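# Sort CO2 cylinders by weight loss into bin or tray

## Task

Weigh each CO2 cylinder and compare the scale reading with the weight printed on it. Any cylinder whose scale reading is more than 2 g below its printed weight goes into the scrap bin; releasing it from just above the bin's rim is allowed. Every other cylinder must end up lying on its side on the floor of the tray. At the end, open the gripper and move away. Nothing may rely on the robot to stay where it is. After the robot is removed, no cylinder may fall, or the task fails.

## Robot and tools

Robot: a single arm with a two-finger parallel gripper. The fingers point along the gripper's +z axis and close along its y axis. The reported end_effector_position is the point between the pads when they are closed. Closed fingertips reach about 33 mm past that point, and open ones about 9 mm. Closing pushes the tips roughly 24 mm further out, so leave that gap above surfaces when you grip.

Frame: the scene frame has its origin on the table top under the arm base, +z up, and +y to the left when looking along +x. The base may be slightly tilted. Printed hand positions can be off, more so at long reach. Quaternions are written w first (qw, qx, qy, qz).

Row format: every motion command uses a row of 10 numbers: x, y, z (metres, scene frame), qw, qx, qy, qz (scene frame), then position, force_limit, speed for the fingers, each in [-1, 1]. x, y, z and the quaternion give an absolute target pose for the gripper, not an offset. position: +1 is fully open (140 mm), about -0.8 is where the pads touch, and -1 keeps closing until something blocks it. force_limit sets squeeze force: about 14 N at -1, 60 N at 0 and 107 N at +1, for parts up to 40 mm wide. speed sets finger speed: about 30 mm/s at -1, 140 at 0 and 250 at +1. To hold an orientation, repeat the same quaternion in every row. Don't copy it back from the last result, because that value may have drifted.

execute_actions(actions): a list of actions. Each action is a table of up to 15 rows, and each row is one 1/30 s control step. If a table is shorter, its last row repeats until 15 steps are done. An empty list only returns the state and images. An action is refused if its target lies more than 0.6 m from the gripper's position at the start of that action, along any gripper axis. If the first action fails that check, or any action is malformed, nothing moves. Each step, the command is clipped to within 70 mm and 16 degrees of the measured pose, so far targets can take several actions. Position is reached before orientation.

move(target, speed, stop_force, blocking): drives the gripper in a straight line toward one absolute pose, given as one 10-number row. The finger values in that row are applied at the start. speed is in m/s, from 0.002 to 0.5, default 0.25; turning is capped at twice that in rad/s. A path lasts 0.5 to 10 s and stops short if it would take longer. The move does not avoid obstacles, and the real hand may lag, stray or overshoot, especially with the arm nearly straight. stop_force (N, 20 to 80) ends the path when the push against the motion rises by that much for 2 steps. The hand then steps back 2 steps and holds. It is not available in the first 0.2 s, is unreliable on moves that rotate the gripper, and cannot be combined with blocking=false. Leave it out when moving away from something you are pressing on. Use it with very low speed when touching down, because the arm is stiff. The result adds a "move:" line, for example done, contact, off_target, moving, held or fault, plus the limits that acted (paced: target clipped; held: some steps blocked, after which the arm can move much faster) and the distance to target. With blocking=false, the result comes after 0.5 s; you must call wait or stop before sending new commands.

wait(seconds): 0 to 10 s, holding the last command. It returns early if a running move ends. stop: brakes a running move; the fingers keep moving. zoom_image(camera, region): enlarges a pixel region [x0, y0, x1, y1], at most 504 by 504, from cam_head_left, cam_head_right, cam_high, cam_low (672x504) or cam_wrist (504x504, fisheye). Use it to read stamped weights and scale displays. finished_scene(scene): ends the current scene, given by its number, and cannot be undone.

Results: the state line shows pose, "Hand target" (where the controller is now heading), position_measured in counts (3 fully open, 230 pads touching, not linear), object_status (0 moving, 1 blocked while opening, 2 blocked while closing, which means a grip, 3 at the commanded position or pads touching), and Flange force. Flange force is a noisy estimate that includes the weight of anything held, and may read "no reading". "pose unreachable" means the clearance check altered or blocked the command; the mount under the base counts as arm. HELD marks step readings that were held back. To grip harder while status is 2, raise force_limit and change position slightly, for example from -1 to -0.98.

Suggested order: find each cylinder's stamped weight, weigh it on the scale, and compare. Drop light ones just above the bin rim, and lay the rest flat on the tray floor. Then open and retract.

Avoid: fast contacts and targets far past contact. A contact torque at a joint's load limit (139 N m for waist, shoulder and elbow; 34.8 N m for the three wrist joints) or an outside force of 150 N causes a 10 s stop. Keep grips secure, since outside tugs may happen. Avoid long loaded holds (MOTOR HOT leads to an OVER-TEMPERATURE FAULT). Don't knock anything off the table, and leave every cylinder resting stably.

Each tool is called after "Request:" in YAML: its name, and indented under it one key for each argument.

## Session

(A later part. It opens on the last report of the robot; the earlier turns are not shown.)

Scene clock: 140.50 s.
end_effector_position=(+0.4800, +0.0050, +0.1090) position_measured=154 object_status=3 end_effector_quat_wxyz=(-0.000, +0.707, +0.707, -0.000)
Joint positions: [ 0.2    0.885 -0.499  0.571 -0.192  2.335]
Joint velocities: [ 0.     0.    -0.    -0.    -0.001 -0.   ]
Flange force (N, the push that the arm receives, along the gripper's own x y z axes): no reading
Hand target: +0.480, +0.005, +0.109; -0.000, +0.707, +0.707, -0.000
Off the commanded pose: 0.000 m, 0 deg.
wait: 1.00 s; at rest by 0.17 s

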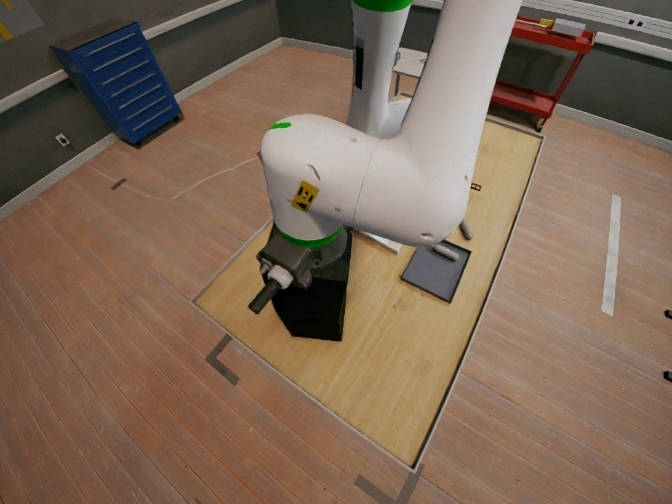

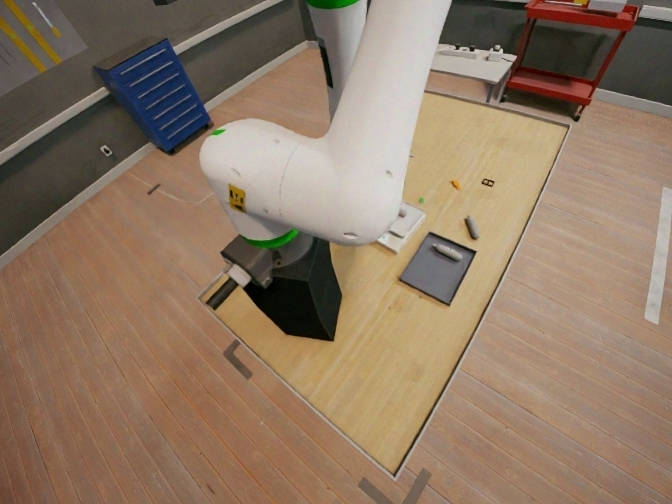

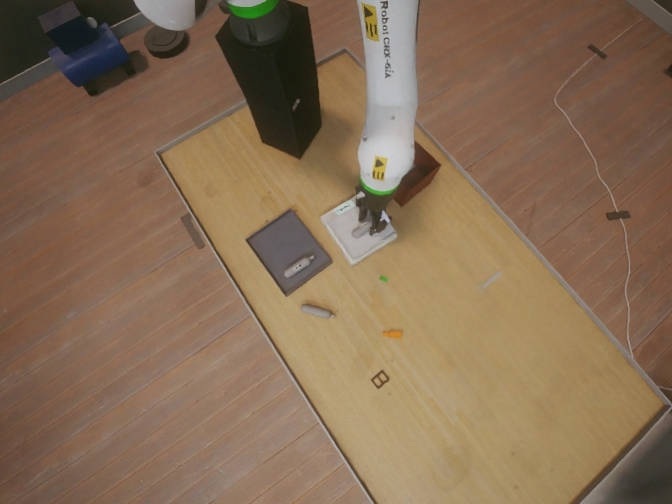

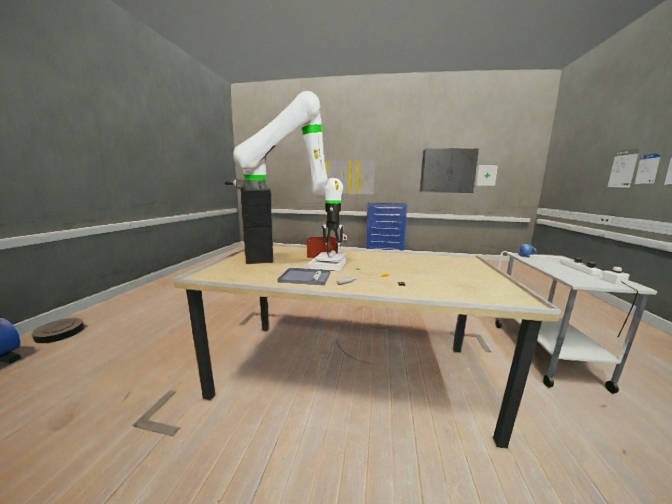

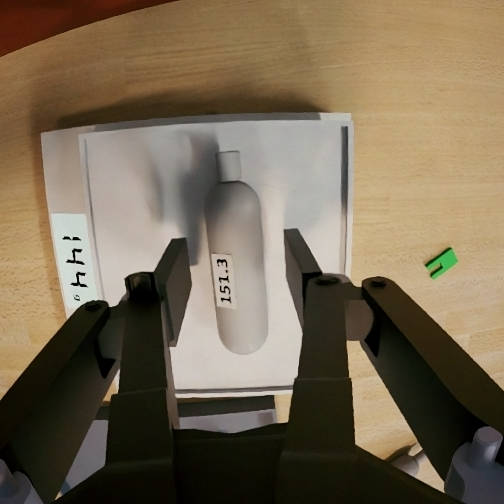

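Request:
move:
  target: [0.48,0.005,0.108,0,0.707,0.707,0,-1,-0.3,0]

Request:
move:
  target: [0.47,0.03,0.2,0,0.707,0.707,0,-1,-0.3,0]
  speed: 0.15

Request:
move:
  target: [0.41,0.236,0.19,0,0.67,0.74,0,-1,-0.3,0]
  speed: 0.2

Request:
move:
  target: [0.41,0.238,0.14,0,0.67,0.74,0,-1,-0.3,0]
  speed: 0.06

Scene clock: 146.83 s.
end_effector_position=(+0.4801, +0.0050, +0.1080) position_measured=192 object_status=2 end_effector_quat_wxyz=(-0.000, +0.707, +0.707, +0.000)
Joint positions: [ 0.198  0.887 -0.5    0.58  -0.189  2.327]
Joint velocities: [-0.001  0.001 -0.002  0.008  0.002 -0.006]
Flange force (N, the push that the arm receives, along the gripper's own x y z axes): no reading
Hand target: +0.480, +0.005, +0.108; -0.000, +0.707, +0.707, -0.000
Off the commanded pose: 0.000 m, 0 deg.
move: done

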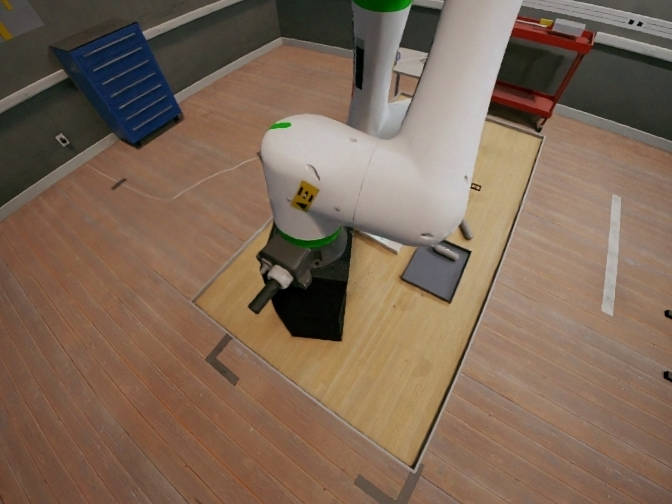

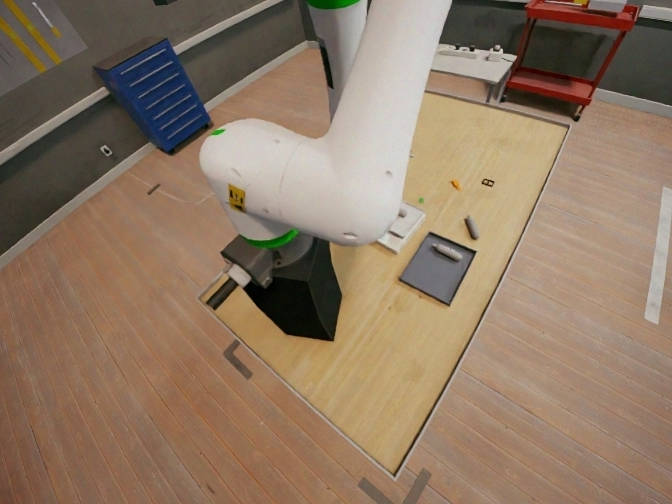

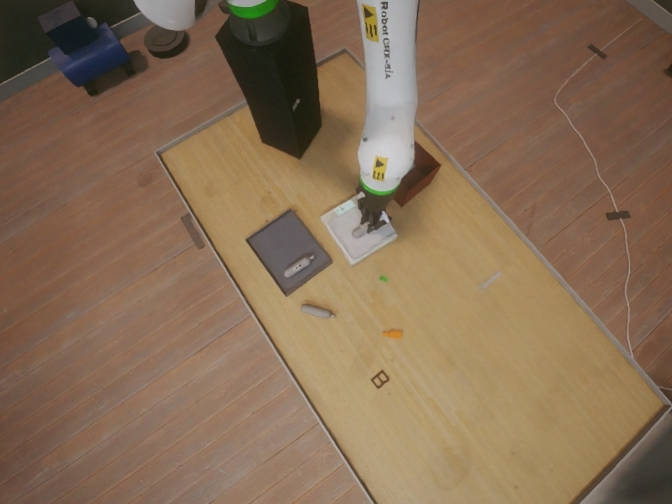

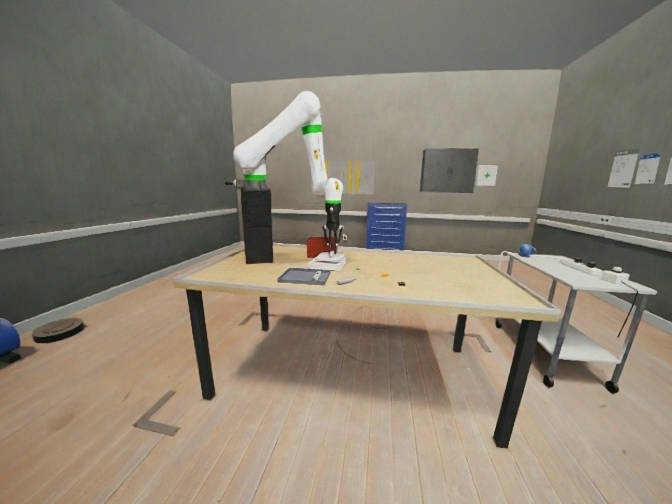

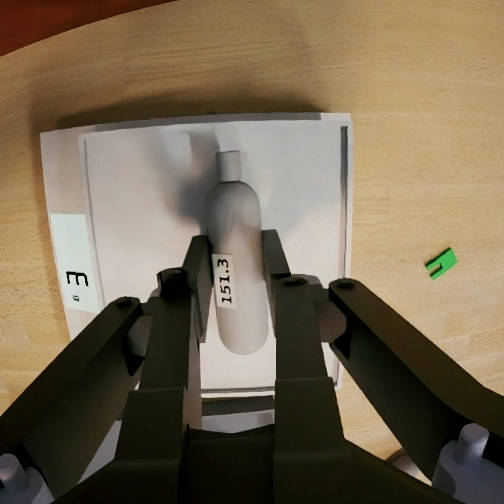

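Scene clock: 147.87 s.
end_effector_position=(+0.4701, +0.0301, +0.1999) position_measured=192 object_status=2 end_effector_quat_wxyz=(-0.000, +0.707, +0.707, -0.000)
Joint positions: [ 0.313  0.667 -0.517  0.282 -0.388  2.522]
Joint velocities: [ 0.     0.     0.002 -0.005 -0.003  0.005]
Flange force (N, the push that the arm receives, along the gripper's own x y z axes): [0.0 1.1 1.5]
Hand target: +0.470, +0.030, +0.200; -0.000, +0.707, +0.707, -0.000
Off the commanded pose: 0.000 m, 0 deg.
move: done

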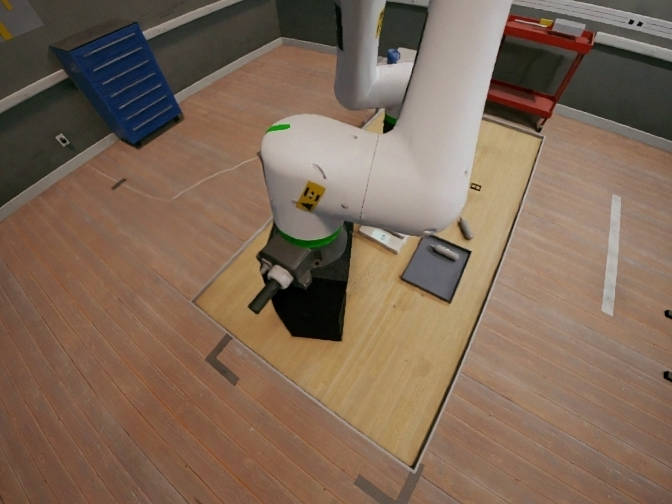

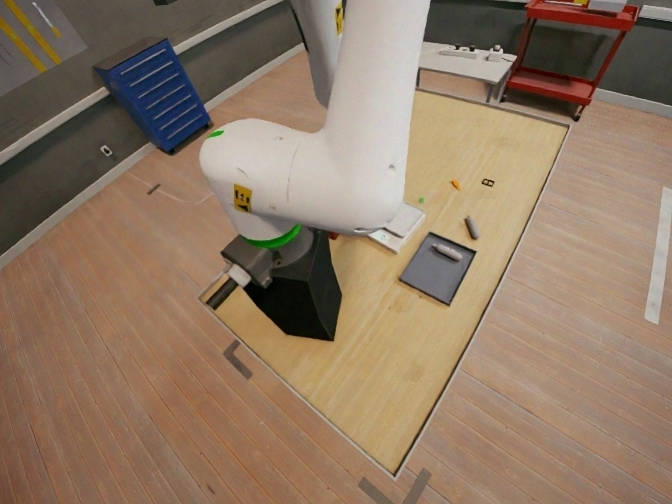

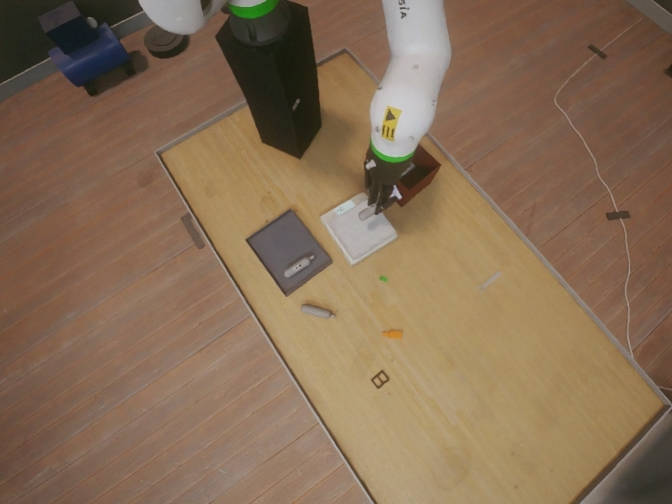

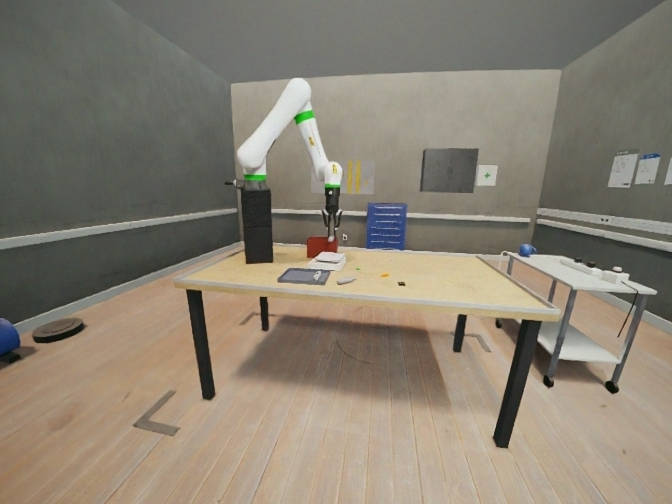

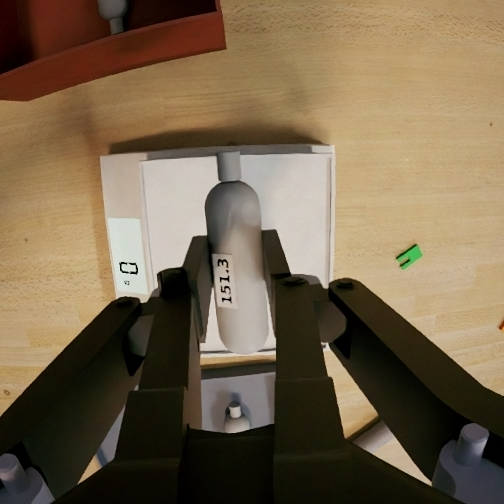

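Scene clock: 149.37 s.
end_effector_position=(+0.4103, +0.2350, +0.1900) position_measured=192 object_status=2 end_effector_quat_wxyz=(+0.001, +0.671, +0.741, -0.000)
Joint positions: [ 0.764  0.753 -0.479  0.274 -0.388  2.175]
Joint velocities: [ 0.001  0.001  0.001 -0.    -0.001 -0.002]
Flange force (N, the push that the arm receives, along the gripper's own x y z axes): [-3.0 -2.9 -1.1]
Hand target: +0.410, +0.235, +0.190; +0.001, +0.671, +0.741, -0.000
Off the commanded pose: 0.001 m, 0 deg.
move: done

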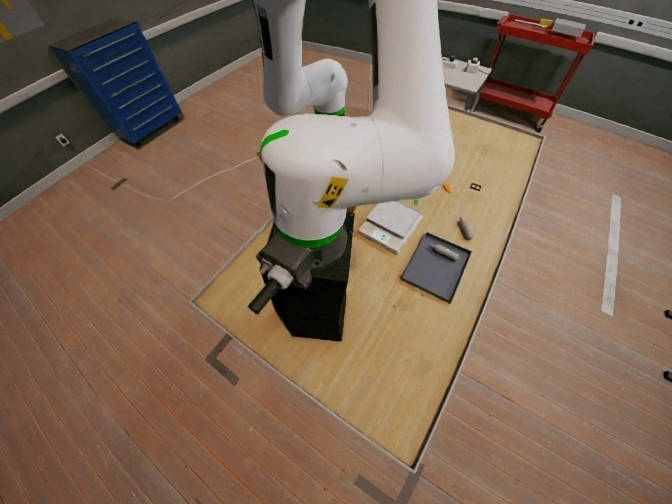

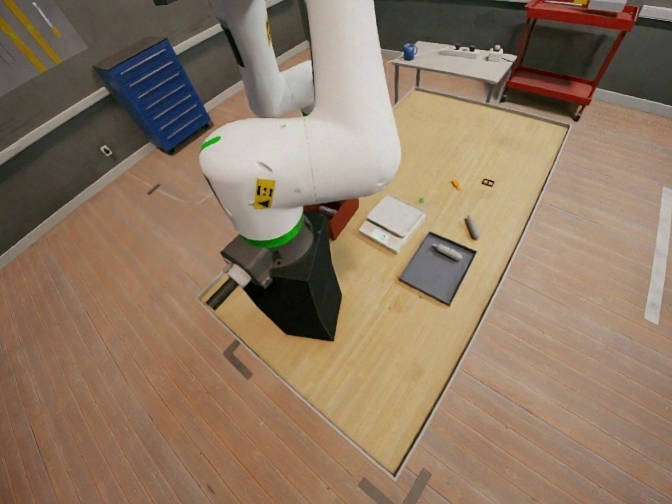

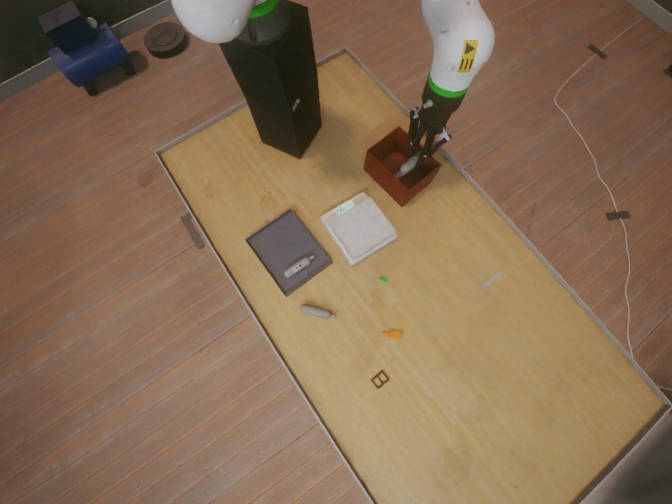

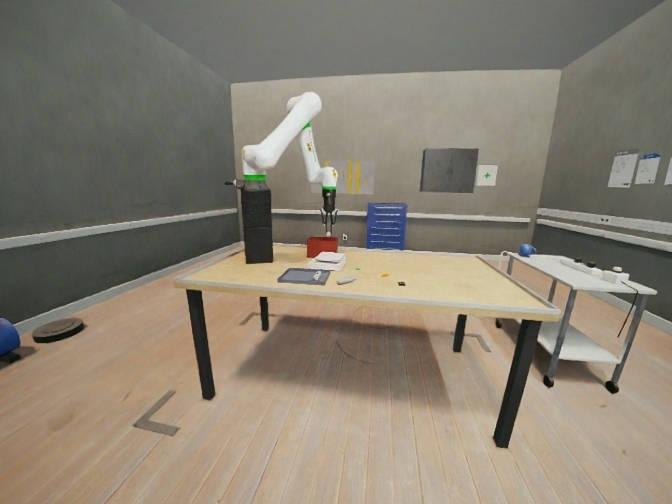

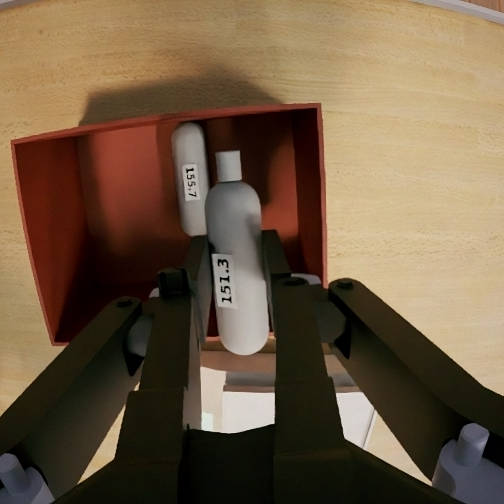

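Scene clock: 150.50 s.
end_effector_position=(+0.4101, +0.2380, +0.1401) position_measured=192 object_status=2 end_effector_quat_wxyz=(+0.000, +0.671, +0.741, +0.000)
Joint positions: [ 0.748  0.873 -0.467  0.371 -0.282  2.088]
Joint velocities: [-0.     0.002 -0.004  0.008  0.005 -0.009]
Flange force (N, the push that the arm receives, along the gripper's own x y z axes): [-0.5 -0.8 -0.6]
Hand target: +0.410, +0.238, +0.140; +0.000, +0.671, +0.741, +0.000
Off the commanded pose: 0.000 m, 0 deg.
move: done

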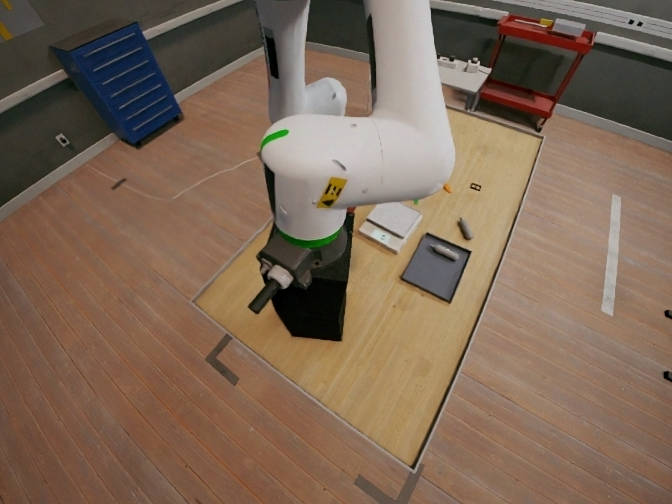

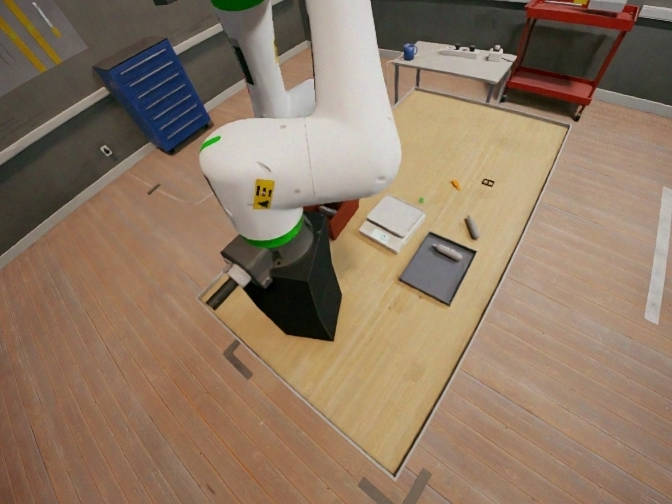

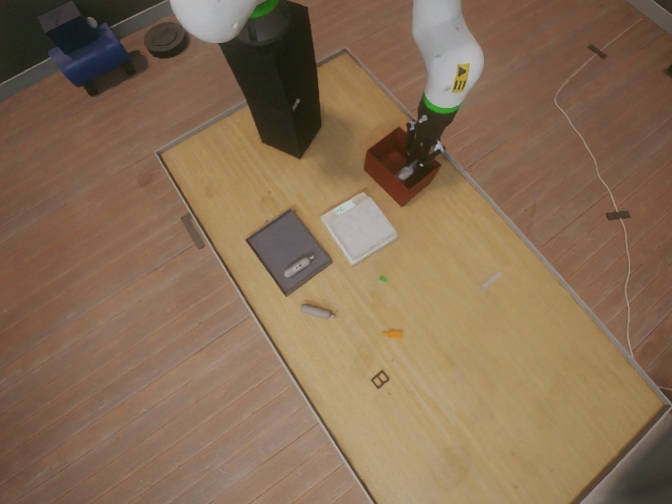

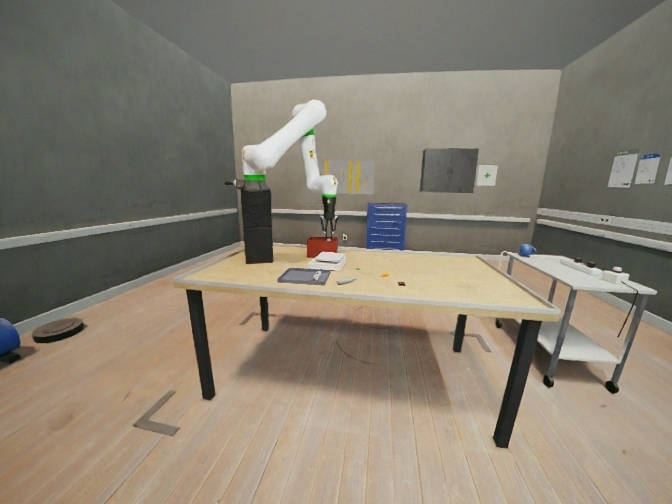

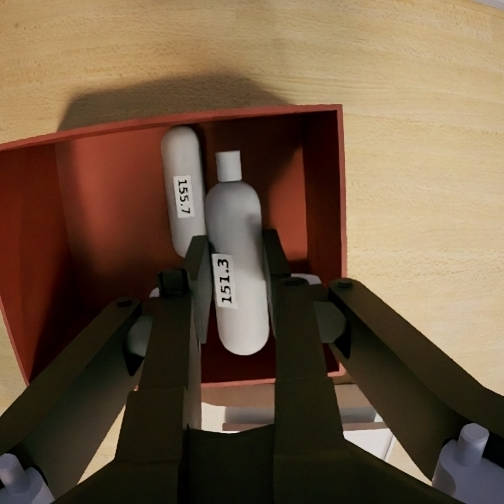

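Request:
move:
  target: [0.41,0.24,0.13,0,0.67,0.74,0,-1,-0.3,0]
  speed: 0.03

Request:
move:
  target: [0.41,0.24,0.13,0,0.67,0.74,0,-0.35,-0.3,0]

Request:
move:
  target: [0.415,0.23,0.19,0,0.67,0.74,0,-0.35,-0.3,0]
  speed: 0.12

Request:
move:
  target: [0.58,-0.2,0.16,0,0.934,0.358,0,-0.1,-0.3,0]
  speed: 0.3

Request:
move:
  target: [0.6,-0.265,0.09,0,0.934,0.358,0,-0.1,-0.3,0]
  speed: 0.15

Scene clock: 156.00 s.
end_effector_position=(+0.4101, +0.2401, +0.1301) position_measured=192 object_status=2 end_effector_quat_wxyz=(-0.000, +0.671, +0.741, +0.000)
Joint positions: [ 0.746  0.898 -0.462  0.398 -0.263  2.062]
Joint velocities: [-0.     0.001 -0.     0.007  0.002 -0.008]
Flange force (N, the push that the arm receives, along the gripper's own x y z axes): no reading
Hand target: +0.410, +0.240, +0.130; +0.000, +0.671, +0.741, -0.000
Off the commanded pose: 0.000 m, 0 deg.
move: done

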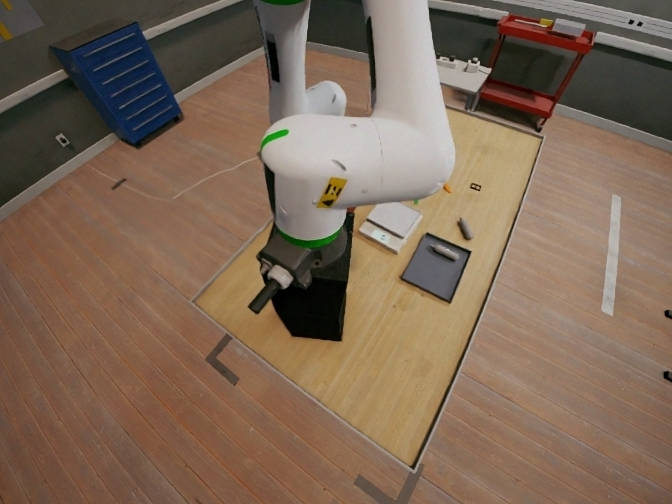

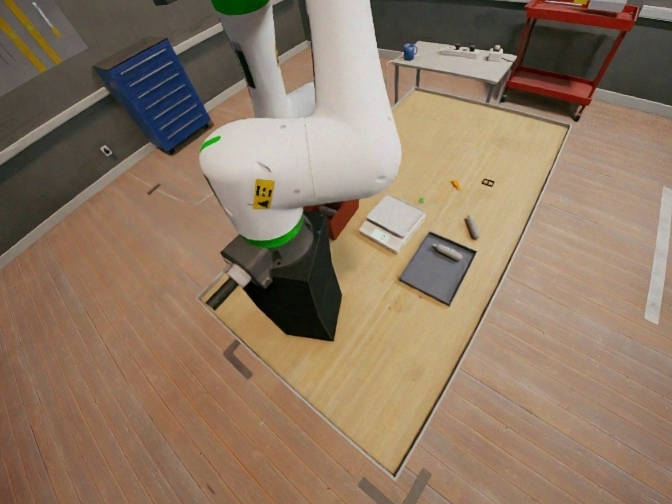

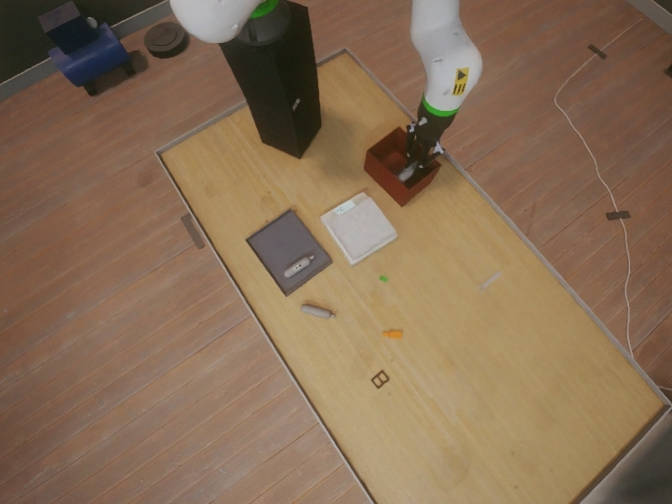

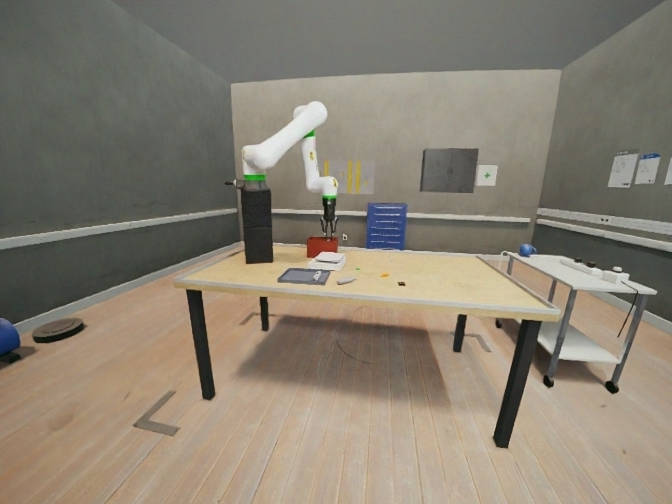

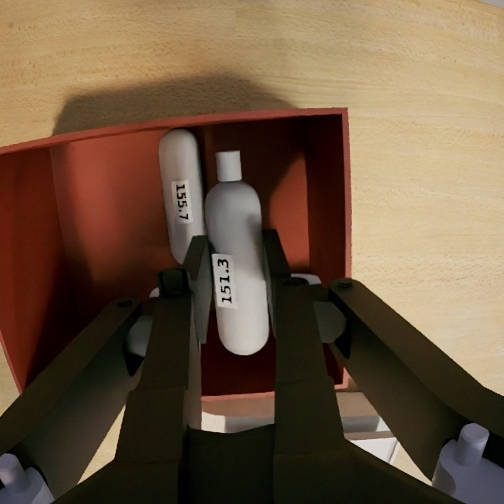

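Scene clock: 156.70 s.
end_effector_position=(+0.4100, +0.2400, +0.1300) position_measured=173 object_status=3 end_effector_quat_wxyz=(-0.000, +0.671, +0.741, +0.000)
Joint positions: [ 0.746  0.898 -0.462  0.398 -0.263  2.062]
Joint velocities: [ 0.    -0.001 -0.     0.001 -0.001 -0.   ]
Flange force (N, the push that the arm receives, along the gripper's own x y z axes): no reading
Hand target: +0.410, +0.240, +0.130; -0.000, +0.671, +0.741, -0.000
Off the commanded pose: 0.000 m, 0 deg.
move: done

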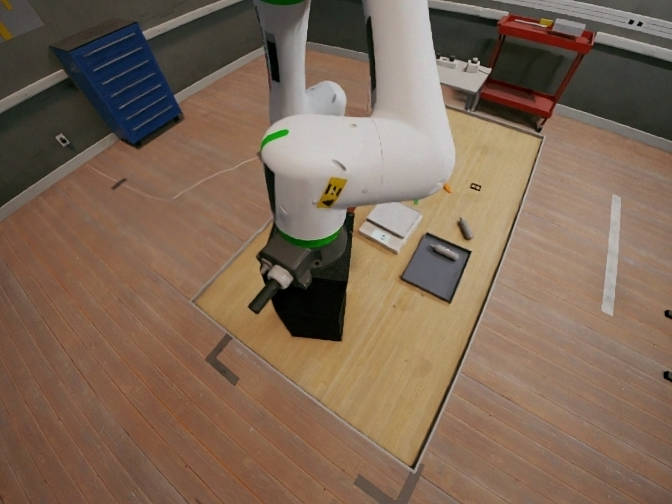

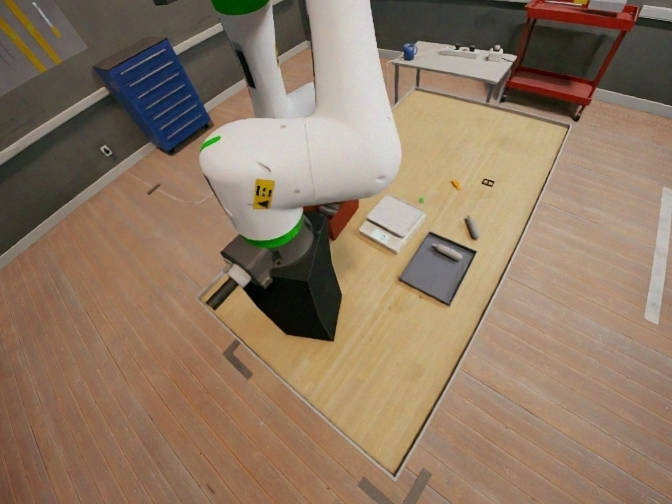

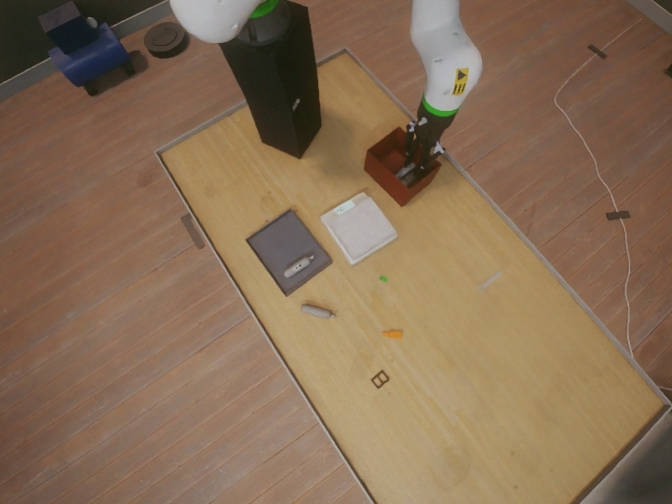

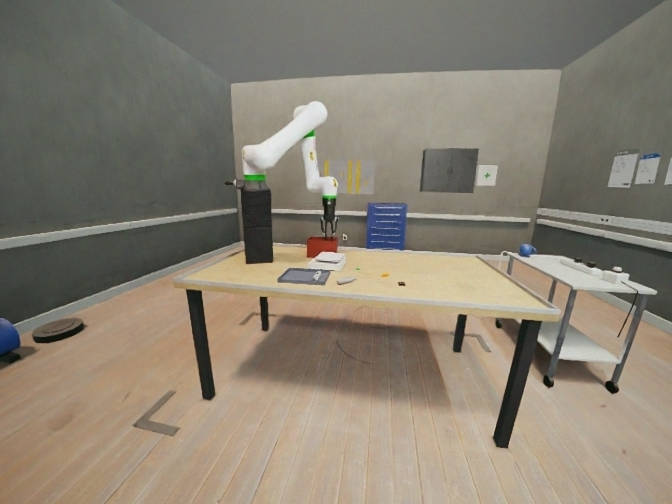

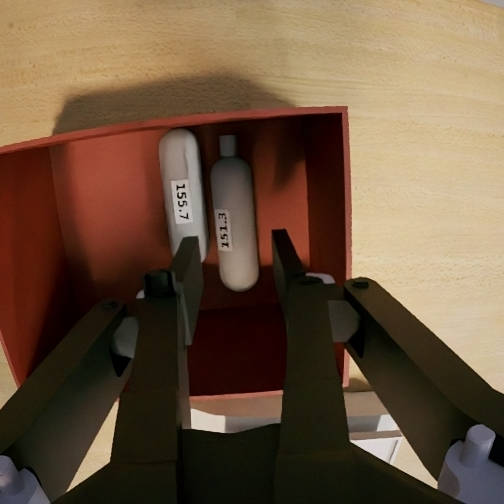

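Scene clock: 157.60 s.
end_effector_position=(+0.4149, +0.2301, +0.1899) position_measured=173 object_status=3 end_effector_quat_wxyz=(-0.000, +0.671, +0.741, -0.000)
Joint positions: [ 0.748  0.753 -0.473  0.267 -0.391  2.197]
Joint velocities: [-0.    -0.001  0.001 -0.001 -0.002  0.   ]
Flange force (N, the push that the arm receives, along the gripper's own x y z axes): [0.0 -2.8 -1.4]
Hand target: +0.415, +0.230, +0.190; -0.000, +0.671, +0.741, -0.000
Off the commanded pose: 0.000 m, 0 deg.
move: done

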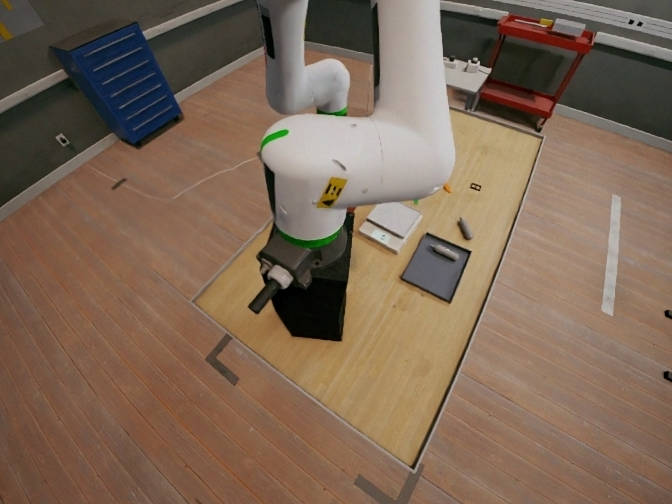

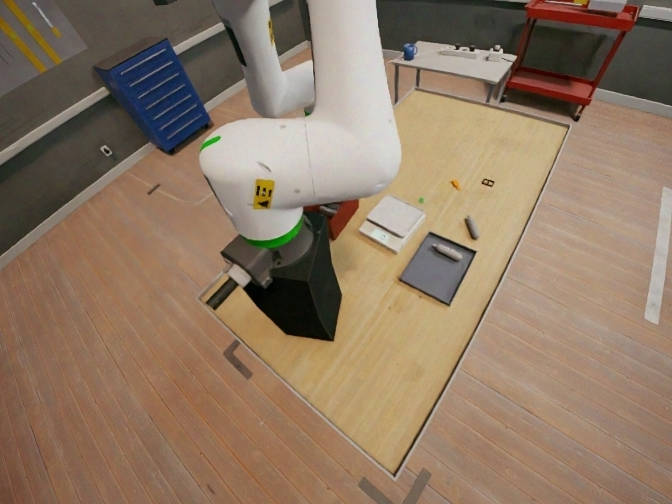

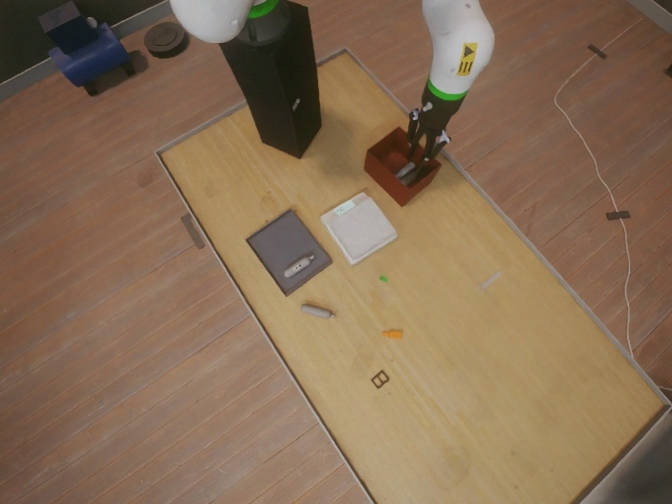

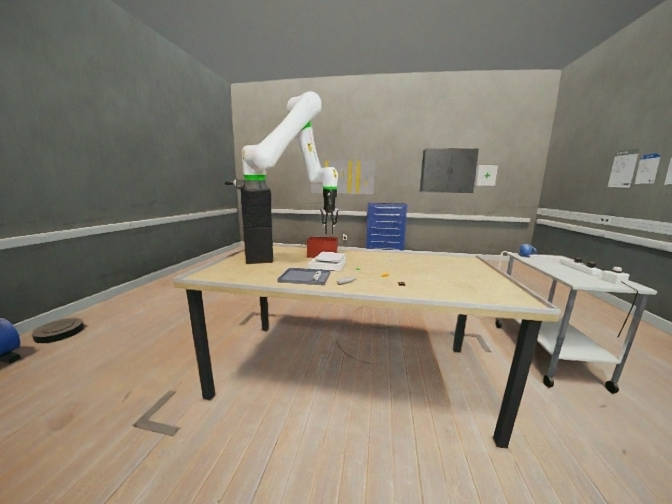

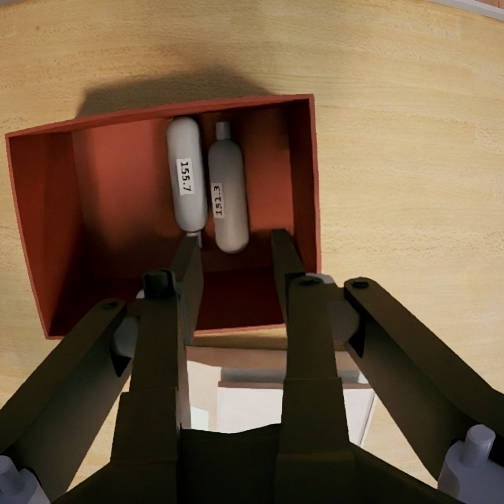

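Scene clock: 159.67 s.
end_effector_position=(+0.5798, -0.1977, +0.1596) position_measured=141 object_status=3 end_effector_quat_wxyz=(-0.002, +0.934, +0.358, +0.000)
Joint positions: [-0.153  0.893 -0.035  0.152 -0.591  2.286]
Joint velocities: [-0.001  0.002  0.003 -0.002 -0.003  0.001]
Flange force (N, the push that the arm receives, along the gripper's own x y z axes): [-0.6 -7.3 -2.6]
Hand target: +0.580, -0.198, +0.160; -0.002, +0.934, +0.358, +0.000
Off the commanded pose: 0.002 m, 0 deg.
move: done

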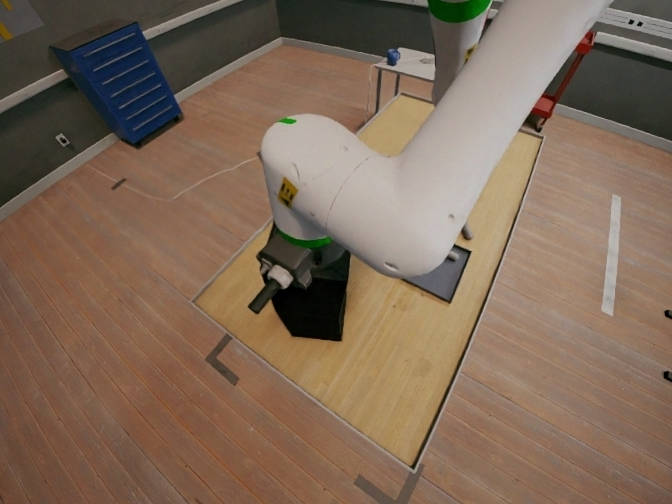

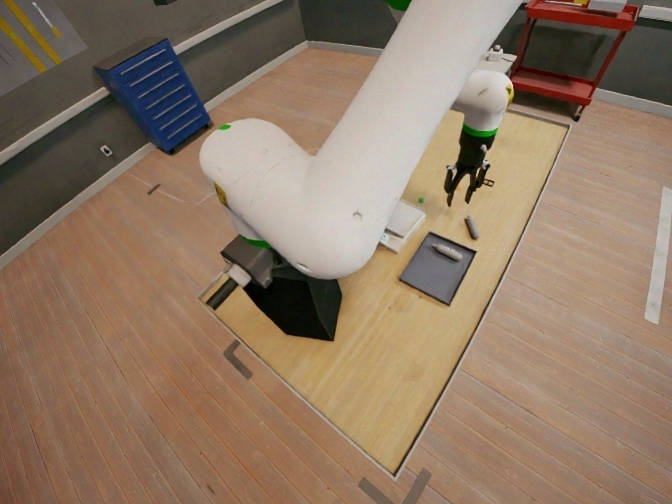

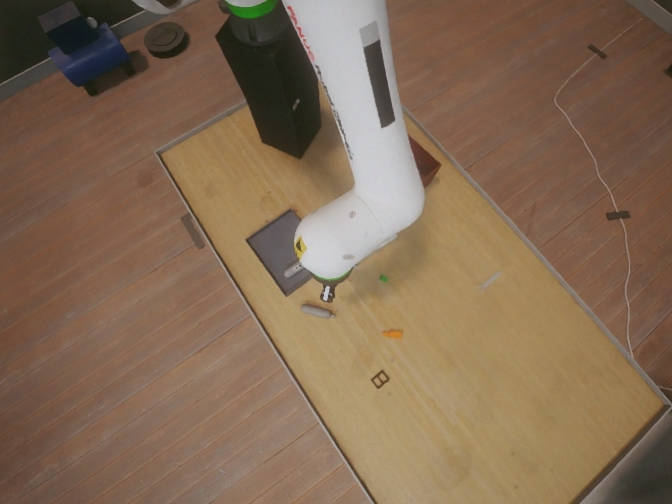

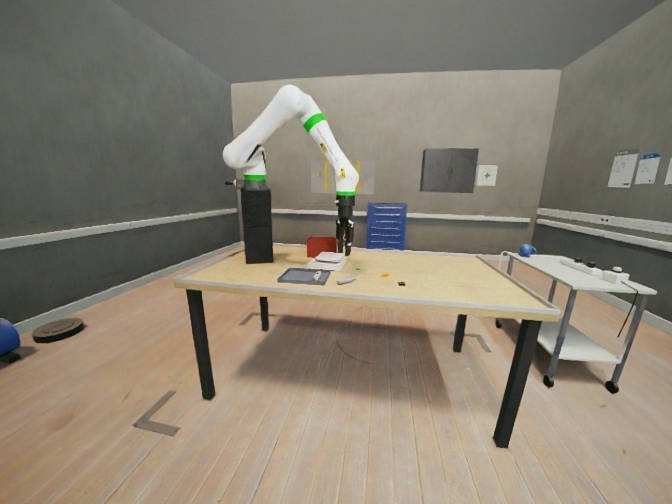

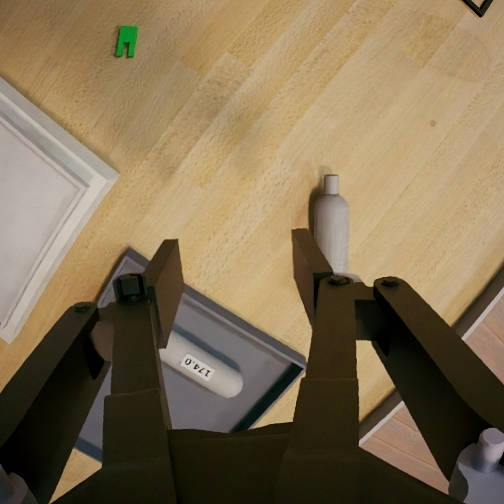

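Scene clock: 160.73 s.
end_effector_position=(+0.6000, -0.2647, +0.0899) position_measured=141 object_status=3 end_effector_quat_wxyz=(-0.000, +0.934, +0.358, +0.000)
Joint positions: [-0.262  1.087  0.176  0.145 -0.596  2.401]
Joint velocities: [-0.001  0.001  0.002  0.    -0.002  0.001]
Flange force (N, the push that the arm receives, along the gripper's own x y z axes): [-2.3 -7.8 -4.2]
Hand target: +0.600, -0.265, +0.090; -0.000, +0.934, +0.358, +0.000
Off the commanded pose: 0.000 m, 0 deg.
move: done

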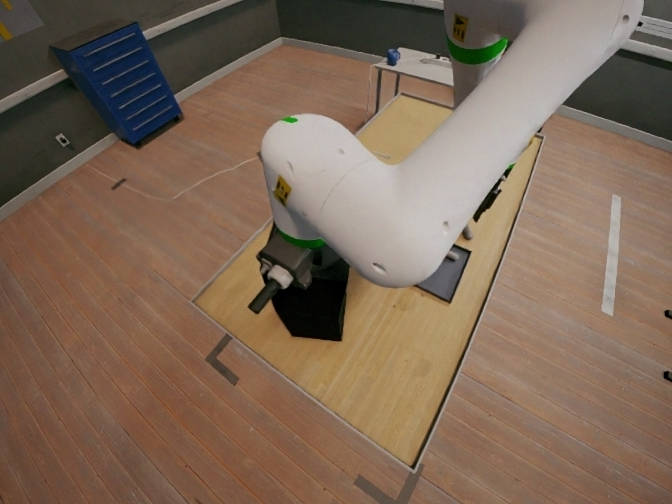

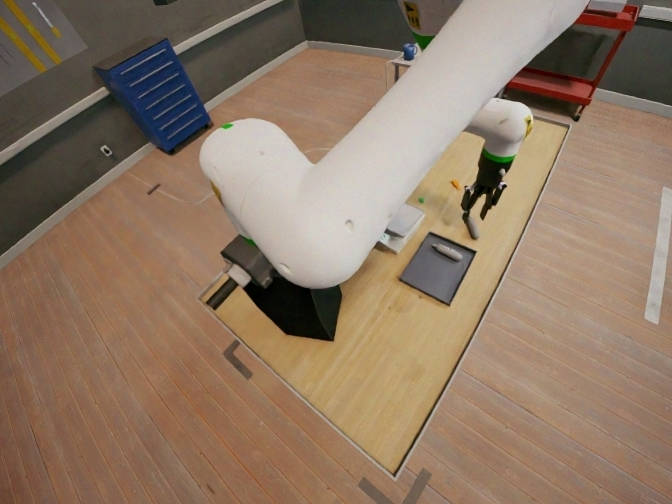

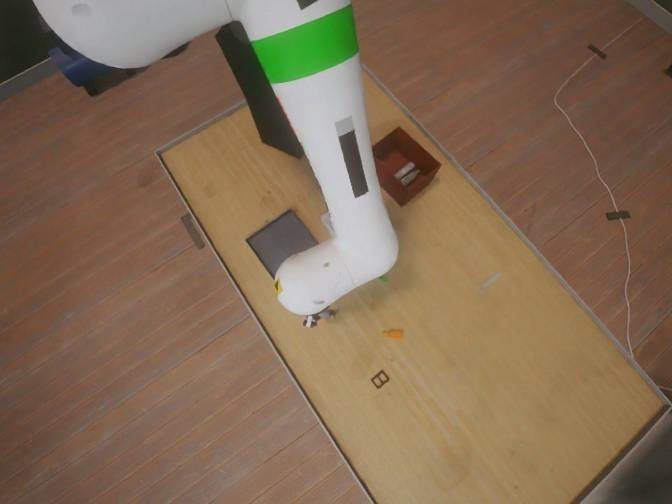

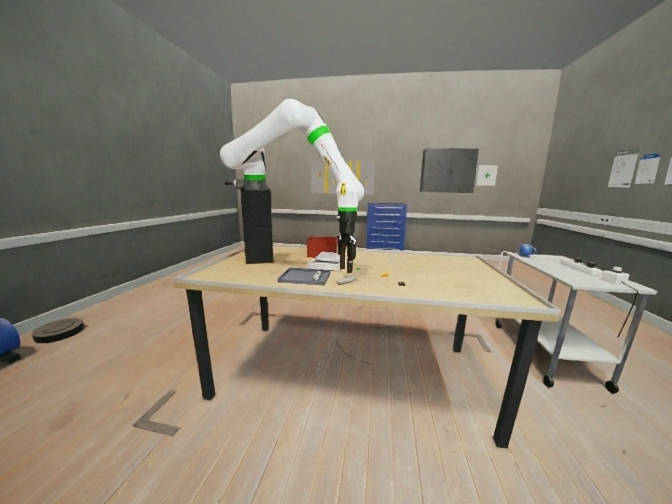

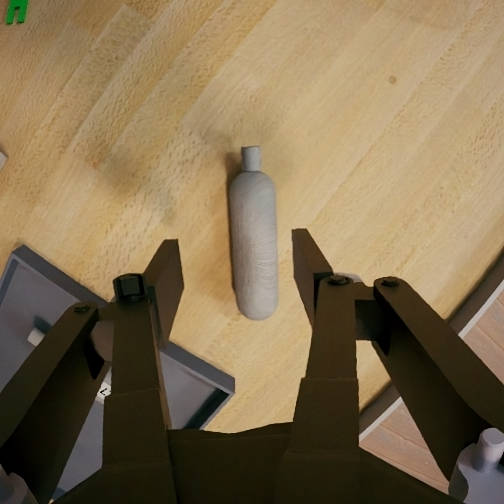

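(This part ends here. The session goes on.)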